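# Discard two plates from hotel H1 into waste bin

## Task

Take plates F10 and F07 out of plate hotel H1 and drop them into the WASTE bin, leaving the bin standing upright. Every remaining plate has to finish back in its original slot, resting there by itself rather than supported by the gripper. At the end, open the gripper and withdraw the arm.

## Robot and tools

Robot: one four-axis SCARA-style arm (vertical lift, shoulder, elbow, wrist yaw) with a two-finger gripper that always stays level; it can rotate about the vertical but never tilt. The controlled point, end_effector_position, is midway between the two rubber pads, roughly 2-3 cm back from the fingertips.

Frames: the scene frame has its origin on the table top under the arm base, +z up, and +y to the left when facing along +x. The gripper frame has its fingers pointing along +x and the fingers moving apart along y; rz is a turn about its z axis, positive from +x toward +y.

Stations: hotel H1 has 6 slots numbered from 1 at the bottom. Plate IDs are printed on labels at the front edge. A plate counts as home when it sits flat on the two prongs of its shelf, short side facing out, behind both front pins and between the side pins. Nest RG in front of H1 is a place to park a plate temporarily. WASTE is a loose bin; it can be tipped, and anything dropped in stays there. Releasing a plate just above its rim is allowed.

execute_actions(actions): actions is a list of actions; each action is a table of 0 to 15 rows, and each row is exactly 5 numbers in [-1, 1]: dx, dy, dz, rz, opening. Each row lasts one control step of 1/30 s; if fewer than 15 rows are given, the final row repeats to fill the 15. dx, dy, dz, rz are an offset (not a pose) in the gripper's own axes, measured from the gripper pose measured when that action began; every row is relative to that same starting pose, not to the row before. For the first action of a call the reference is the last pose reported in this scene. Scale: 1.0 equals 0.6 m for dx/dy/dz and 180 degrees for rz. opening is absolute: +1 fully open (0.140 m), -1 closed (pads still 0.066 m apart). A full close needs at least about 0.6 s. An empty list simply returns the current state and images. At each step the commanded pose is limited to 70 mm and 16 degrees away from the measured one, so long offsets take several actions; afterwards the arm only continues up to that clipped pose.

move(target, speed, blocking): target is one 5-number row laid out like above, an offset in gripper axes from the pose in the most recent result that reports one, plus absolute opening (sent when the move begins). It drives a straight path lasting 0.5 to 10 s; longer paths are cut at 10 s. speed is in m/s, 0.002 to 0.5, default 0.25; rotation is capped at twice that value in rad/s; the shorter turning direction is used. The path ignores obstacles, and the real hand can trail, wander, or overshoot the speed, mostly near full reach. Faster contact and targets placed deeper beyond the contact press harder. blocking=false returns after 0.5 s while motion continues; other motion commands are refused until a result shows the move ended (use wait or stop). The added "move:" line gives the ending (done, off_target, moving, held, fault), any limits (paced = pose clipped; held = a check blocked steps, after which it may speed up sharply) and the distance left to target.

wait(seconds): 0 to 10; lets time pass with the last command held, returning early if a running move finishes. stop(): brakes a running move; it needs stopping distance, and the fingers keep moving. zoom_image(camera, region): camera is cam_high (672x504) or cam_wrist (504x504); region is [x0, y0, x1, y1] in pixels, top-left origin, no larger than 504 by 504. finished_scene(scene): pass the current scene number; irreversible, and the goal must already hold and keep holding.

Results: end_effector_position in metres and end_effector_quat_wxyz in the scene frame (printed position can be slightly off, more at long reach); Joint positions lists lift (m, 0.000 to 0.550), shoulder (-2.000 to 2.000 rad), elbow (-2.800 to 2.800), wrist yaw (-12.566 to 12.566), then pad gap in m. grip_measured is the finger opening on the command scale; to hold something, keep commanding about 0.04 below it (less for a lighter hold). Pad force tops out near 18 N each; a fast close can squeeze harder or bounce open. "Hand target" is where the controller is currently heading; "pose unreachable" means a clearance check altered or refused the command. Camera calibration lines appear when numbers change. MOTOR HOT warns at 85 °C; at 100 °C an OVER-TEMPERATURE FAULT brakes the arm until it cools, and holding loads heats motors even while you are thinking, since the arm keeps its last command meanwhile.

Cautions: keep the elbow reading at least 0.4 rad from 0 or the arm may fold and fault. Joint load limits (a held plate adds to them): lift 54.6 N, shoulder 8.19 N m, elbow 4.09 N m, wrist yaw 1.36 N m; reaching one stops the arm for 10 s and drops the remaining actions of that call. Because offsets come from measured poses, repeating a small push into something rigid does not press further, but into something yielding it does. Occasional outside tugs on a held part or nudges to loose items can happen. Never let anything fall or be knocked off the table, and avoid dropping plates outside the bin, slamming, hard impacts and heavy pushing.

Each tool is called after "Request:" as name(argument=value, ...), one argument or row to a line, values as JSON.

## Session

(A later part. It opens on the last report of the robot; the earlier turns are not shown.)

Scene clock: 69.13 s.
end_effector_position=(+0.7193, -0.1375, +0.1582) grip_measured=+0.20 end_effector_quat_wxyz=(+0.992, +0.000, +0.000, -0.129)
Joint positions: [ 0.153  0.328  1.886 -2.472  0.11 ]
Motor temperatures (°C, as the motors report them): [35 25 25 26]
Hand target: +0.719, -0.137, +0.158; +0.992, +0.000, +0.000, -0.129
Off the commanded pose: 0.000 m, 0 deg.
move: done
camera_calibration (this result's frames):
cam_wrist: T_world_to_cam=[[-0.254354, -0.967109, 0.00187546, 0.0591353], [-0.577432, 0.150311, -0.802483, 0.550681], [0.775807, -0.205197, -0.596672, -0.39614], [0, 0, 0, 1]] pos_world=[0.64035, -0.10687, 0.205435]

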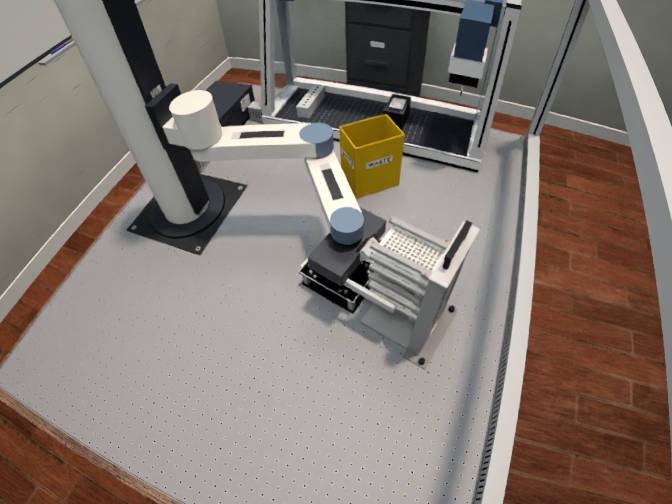

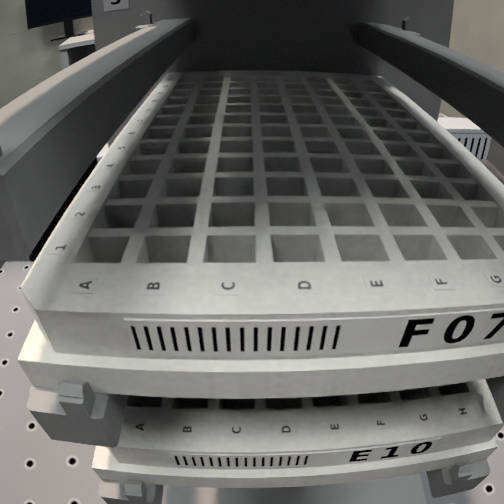

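Request:
move(
  target=[0,0,0.001,0,-0.53],
)

Request:
move(
  target=[0,0,0.012,0,-0.53],
  speed=0.03,
)

Request:
move(
  target=[-0.283,0,0,0,-0.53],
  speed=0.2,
)

Request:
move(
  target=[0,0,0.11,0,-0.53],
  speed=0.35,
)

Request:
move(
  target=[-0.225,0.587,0,0.318,-0.53],
  speed=0.35,
)

Request:
move(
  target=[0.003,0,-0.024,0,-0.53],
  speed=0.1,
)

Scene clock: 80.83 s.
end_effector_position=(+0.7193, -0.1377, +0.1584) grip_measured=-0.46 end_effector_quat_wxyz=(+0.992, +0.000, +0.000, -0.129)
Joint positions: [ 0.153  0.328  1.886 -2.471  0.086]
Motor temperatures (°C, as the motors report them): [35 25 25 26]
Hand target: +0.719, -0.138, +0.159; +0.992, +0.000, +0.000, -0.129
Off the commanded pose: 0.000 m, 0 deg.
move: done
camera_calibration (this result's frames):
cam_wrist: T_world_to_cam=[[-0.25406, -0.967187, 0.00187546, 0.058663], [-0.577478, 0.150136, -0.802483, 0.550872], [0.775869, -0.204962, -0.596672, -0.39602], [0, 0, 0, 1]] pos_world=[0.64028, -0.107136, 0.205661]

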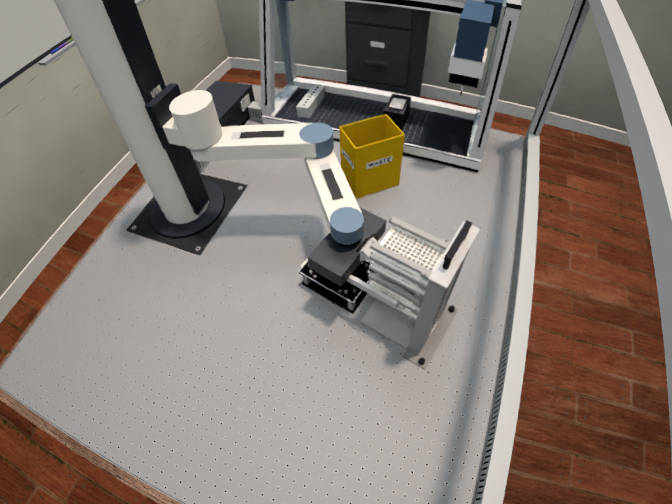

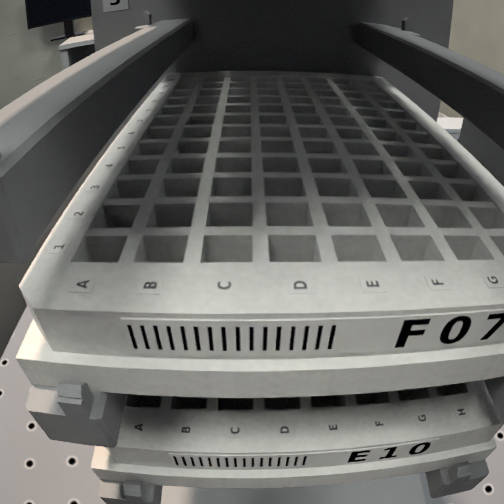

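Scene clock: 81.53 s.
end_effector_position=(+0.7192, -0.1378, +0.1656) grip_measured=-0.48 end_effector_quat_wxyz=(+0.992, +0.000, +0.000, -0.129)
Joint positions: [ 0.161  0.328  1.886 -2.471  0.085]
Motor temperatures (°C, as the motors report them): [35 25 25 26]
Hand target: +0.719, -0.138, +0.166; +0.992, +0.000, +0.000, -0.129
Off the commanded pose: 0.000 m, 0 deg.
move: done
camera_calibration (this result's frames):
cam_wrist: T_world_to_cam=[[-0.253898, -0.967229, 0.00187546, 0.058479], [-0.577503, 0.150039, -0.802483, 0.556672], [0.775903, -0.204832, -0.596672, -0.391722], [0, 0, 0, 1]] pos_world=[0.640266, -0.107197, 0.21288]

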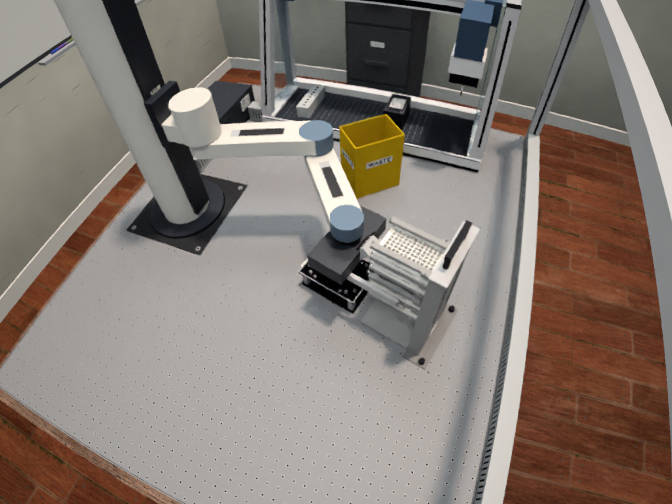

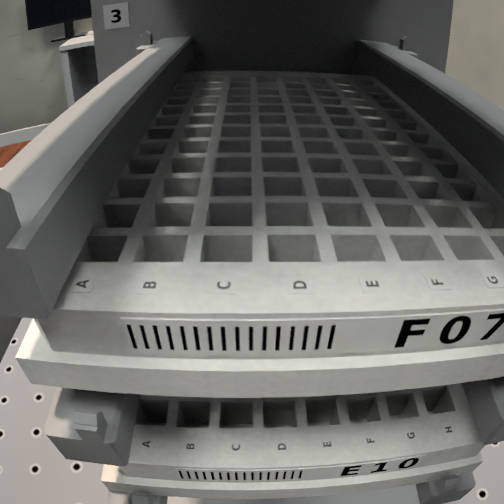

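Scene clock: 82.73 s.
end_effector_position=(+0.5550, -0.0945, +0.1656) grip_measured=-0.48 end_effector_quat_wxyz=(+0.992, +0.000, +0.000, -0.129)
Joint positions: [ 0.161  0.695  0.999 -1.953  0.085]
Motor temperatures (°C, as the motors report them): [35 25 25 26]
Hand target: +0.555, -0.095, +0.166; +0.992, +0.000, +0.000, -0.129
Off the commanded pose: 0.000 m, 0 deg.
move: done
camera_calibration (this result's frames):
cam_wrist: T_world_to_cam=[[-0.254274, -0.96713, 0.00187546, 0.0588337], [-0.577445, 0.150264, -0.802483, 0.455272], [0.775824, -0.205134, -0.596672, -0.255392], [0, 0, 0, 1]] pos_world=[0.475993, -0.0639005, 0.212853]

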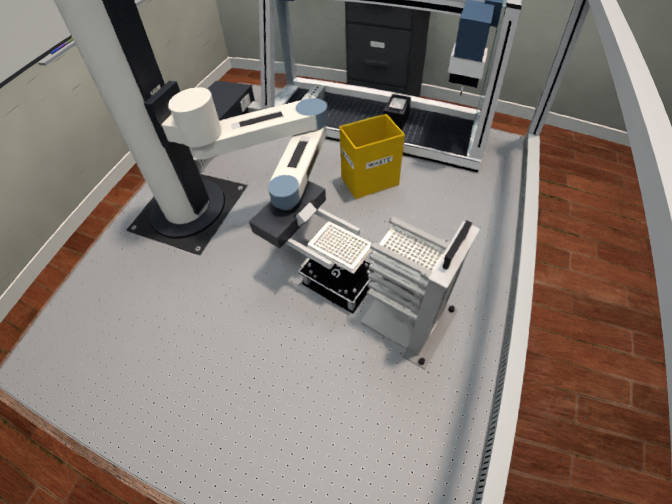

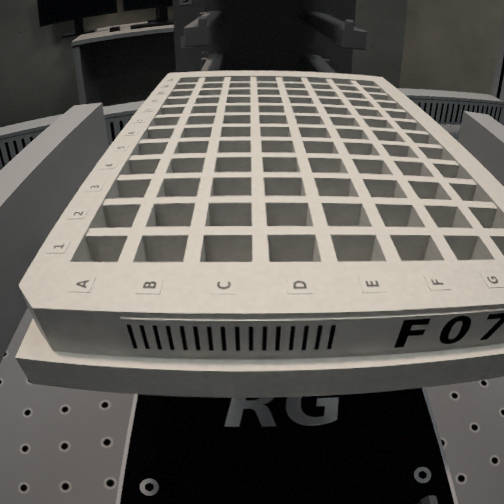

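Scene clock: 83.47 s.
end_effector_position=(+0.5550, -0.0945, +0.2316) grip_measured=-0.48 end_effector_quat_wxyz=(+0.992, +0.000, +0.000, -0.129)
Joint positions: [ 0.227  0.695  0.999 -1.953  0.085]
Motor temperatures (°C, as the motors report them): [35 25 25 26]
Hand target: +0.555, -0.095, +0.232; +0.992, +0.000, +0.000, -0.129
Off the commanded pose: 0.000 m, 0 deg.
move: done
camera_calibration (this result's frames):
cam_wrist: T_world_to_cam=[[-0.254208, -0.967148, 0.00187546, 0.0586894], [-0.577455, 0.150224, -0.802483, 0.50827], [0.775838, -0.205081, -0.596672, -0.216005], [0, 0, 0, 1]] pos_world=[0.476007, -0.0638913, 0.278884]

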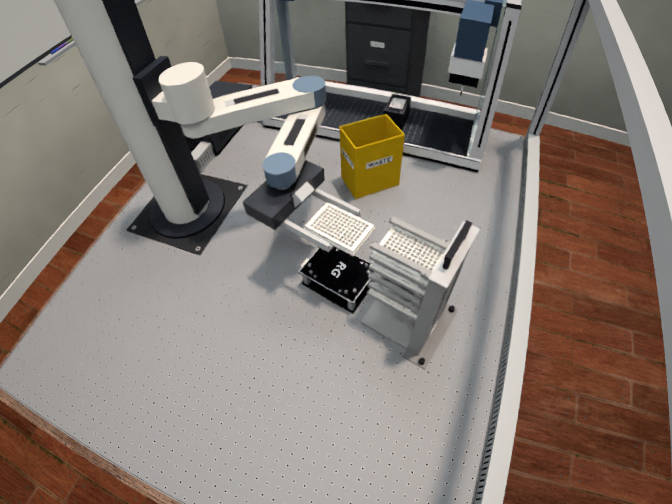

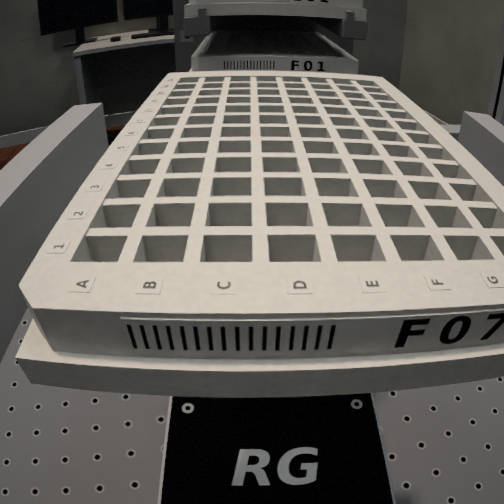

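Scene clock: 85.27 s.
end_effector_position=(+0.5142, +0.2806, +0.2316) grip_measured=-0.48 end_effector_quat_wxyz=(+0.932, +0.000, +0.000, +0.362)
Joint positions: [ 0.227  1.517  1.224 -1.999  0.085]
Motor temperatures (°C, as the motors report them): [35 25 25 26]
Hand target: +0.514, +0.280, +0.232; +0.932, +0.000, +0.000, +0.362
Off the commanded pose: 0.000 m, 0 deg.
move: done
camera_calibration (this result's frames):
cam_wrist: T_world_to_cam=[[0.676321, -0.736605, 0.00187546, -0.132102], [-0.438495, -0.404652, -0.802483, 0.512618], [0.591872, 0.541913, -0.596672, -0.222454], [0, 0, 0, 1]] pos_world=[0.445788, 0.230676, 0.278883]

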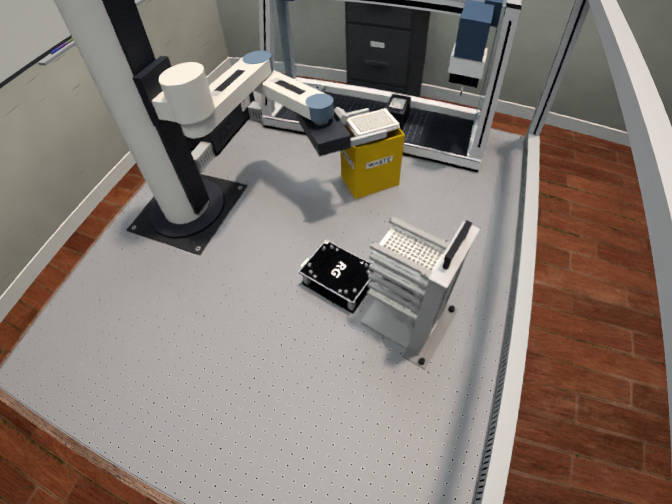

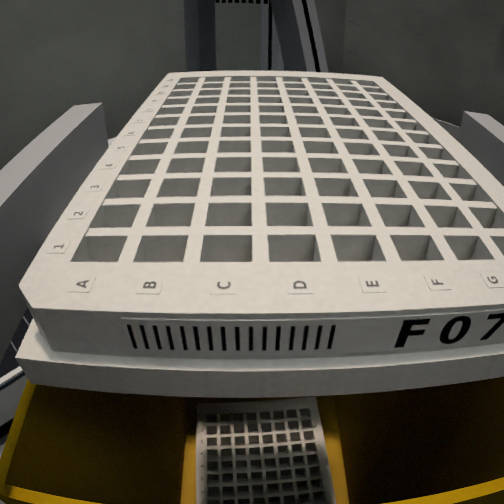

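Scene clock: 85.97 s.
end_effector_position=(+0.5155, +0.2818, +0.2172) grip_measured=-0.48 end_effector_quat_wxyz=(+0.932, +0.000, +0.000, +0.363)
Joint positions: [ 0.212  1.514  1.232 -2.005  0.085]
Motor temperatures (°C, as the motors report them): [35 25 25 26]
Hand target: +0.516, +0.282, +0.217; +0.932, +0.000, +0.000, +0.362
Off the commanded pose: 0.000 m, 0 deg.
move: done
camera_calibration (this result's frames):
cam_wrist: T_world_to_cam=[[0.676534, -0.736409, 0.00187546, -0.132171], [-0.438378, -0.404779, -0.802483, 0.502041], [0.591715, 0.542085, -0.596672, -0.232459], [0, 0, 0, 1]] pos_world=[0.447052, 0.231896, 0.264425]

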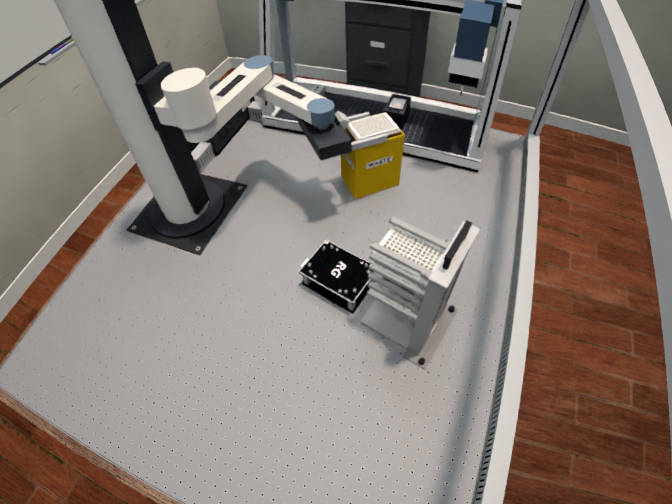

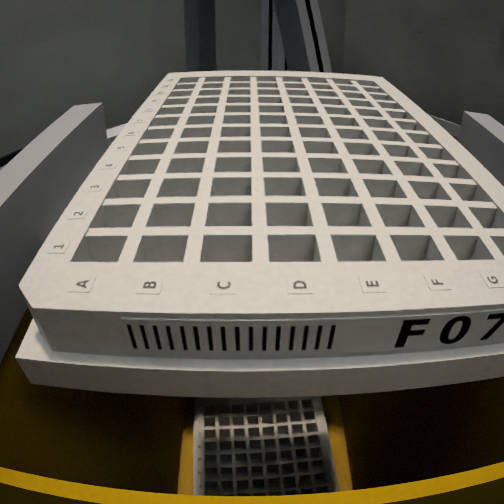

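Request:
move(
  target=[0,0,0,0,0.2],
)

Request:
move(
  target=[-0.1,0,0.15,0,0.2],
)

Scene clock: 90.13 s.
end_effector_position=(+0.5155, +0.2818, +0.2172) grip_measured=+0.20 end_effector_quat_wxyz=(+0.932, +0.000, +0.000, +0.363)
Joint positions: [ 0.212  1.514  1.232 -2.005  0.11 ]
Motor temperatures (°C, as the motors report them): [35 25 25 26]
Hand target: +0.515, +0.282, +0.217; +0.932, +0.000, +0.000, +0.363
Off the commanded pose: 0.000 m, 0 deg.
move: done
camera_calibration (this result's frames):
cam_wrist: T_world_to_cam=[[0.676537, -0.736406, 0.00187546, -0.132168], [-0.438377, -0.404781, -0.802483, 0.502041], [0.591712, 0.542087, -0.596672, -0.232459], [0, 0, 0, 1]] pos_world=[0.447049, 0.2319, 0.264426]

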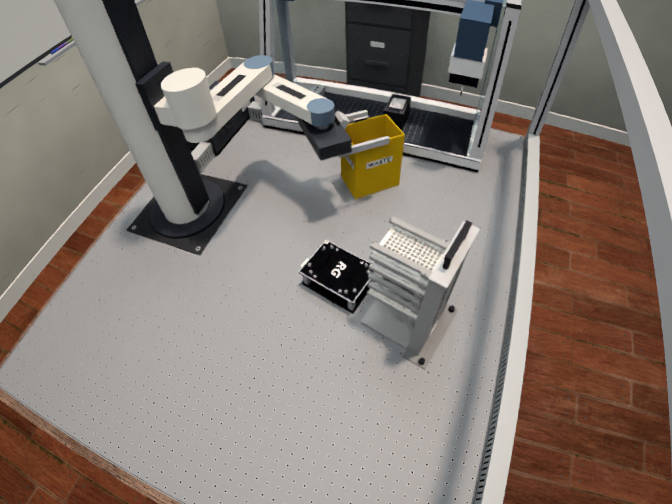

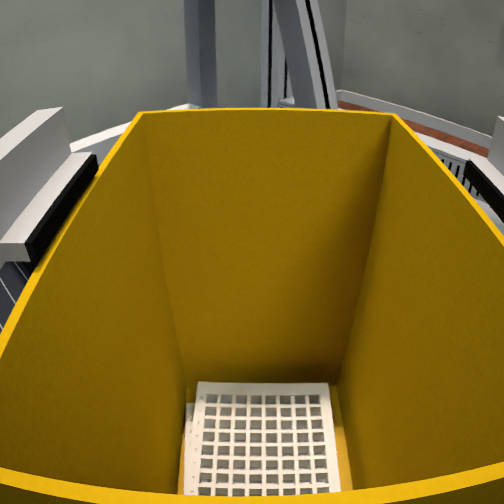

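Scene clock: 90.93 s.
end_effector_position=(+0.4713, +0.2411, +0.3072) grip_measured=+0.20 end_effector_quat_wxyz=(+0.932, +0.000, +0.000, +0.362)
Joint positions: [ 0.302  1.594  0.958 -1.811  0.11 ]
Motor temperatures (°C, as the motors report them): [35 25 25 26]
Hand target: +0.471, +0.241, +0.307; +0.932, +0.000, +0.000, +0.363
Off the commanded pose: 0.000 m, 0 deg.
move: done
camera_calibration (this result's frames):
cam_wrist: T_world_to_cam=[[0.676103, -0.736805, 0.00187546, -0.132075], [-0.438615, -0.404522, -0.802483, 0.538512], [0.592032, 0.541738, -0.596672, -0.130598], [0, 0, 0, 1]] pos_world=[0.402814, 0.191277, 0.35447]

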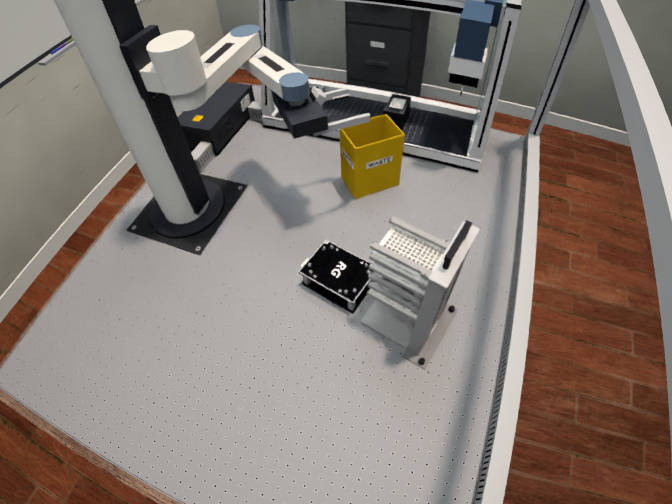

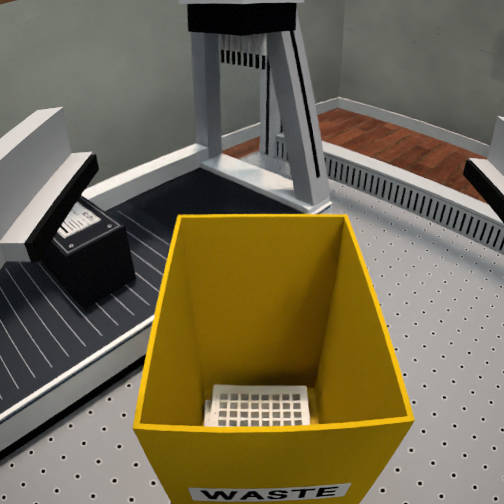

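Request:
finished_scene(
  scene=2,
)

The scene is finished: the task was done.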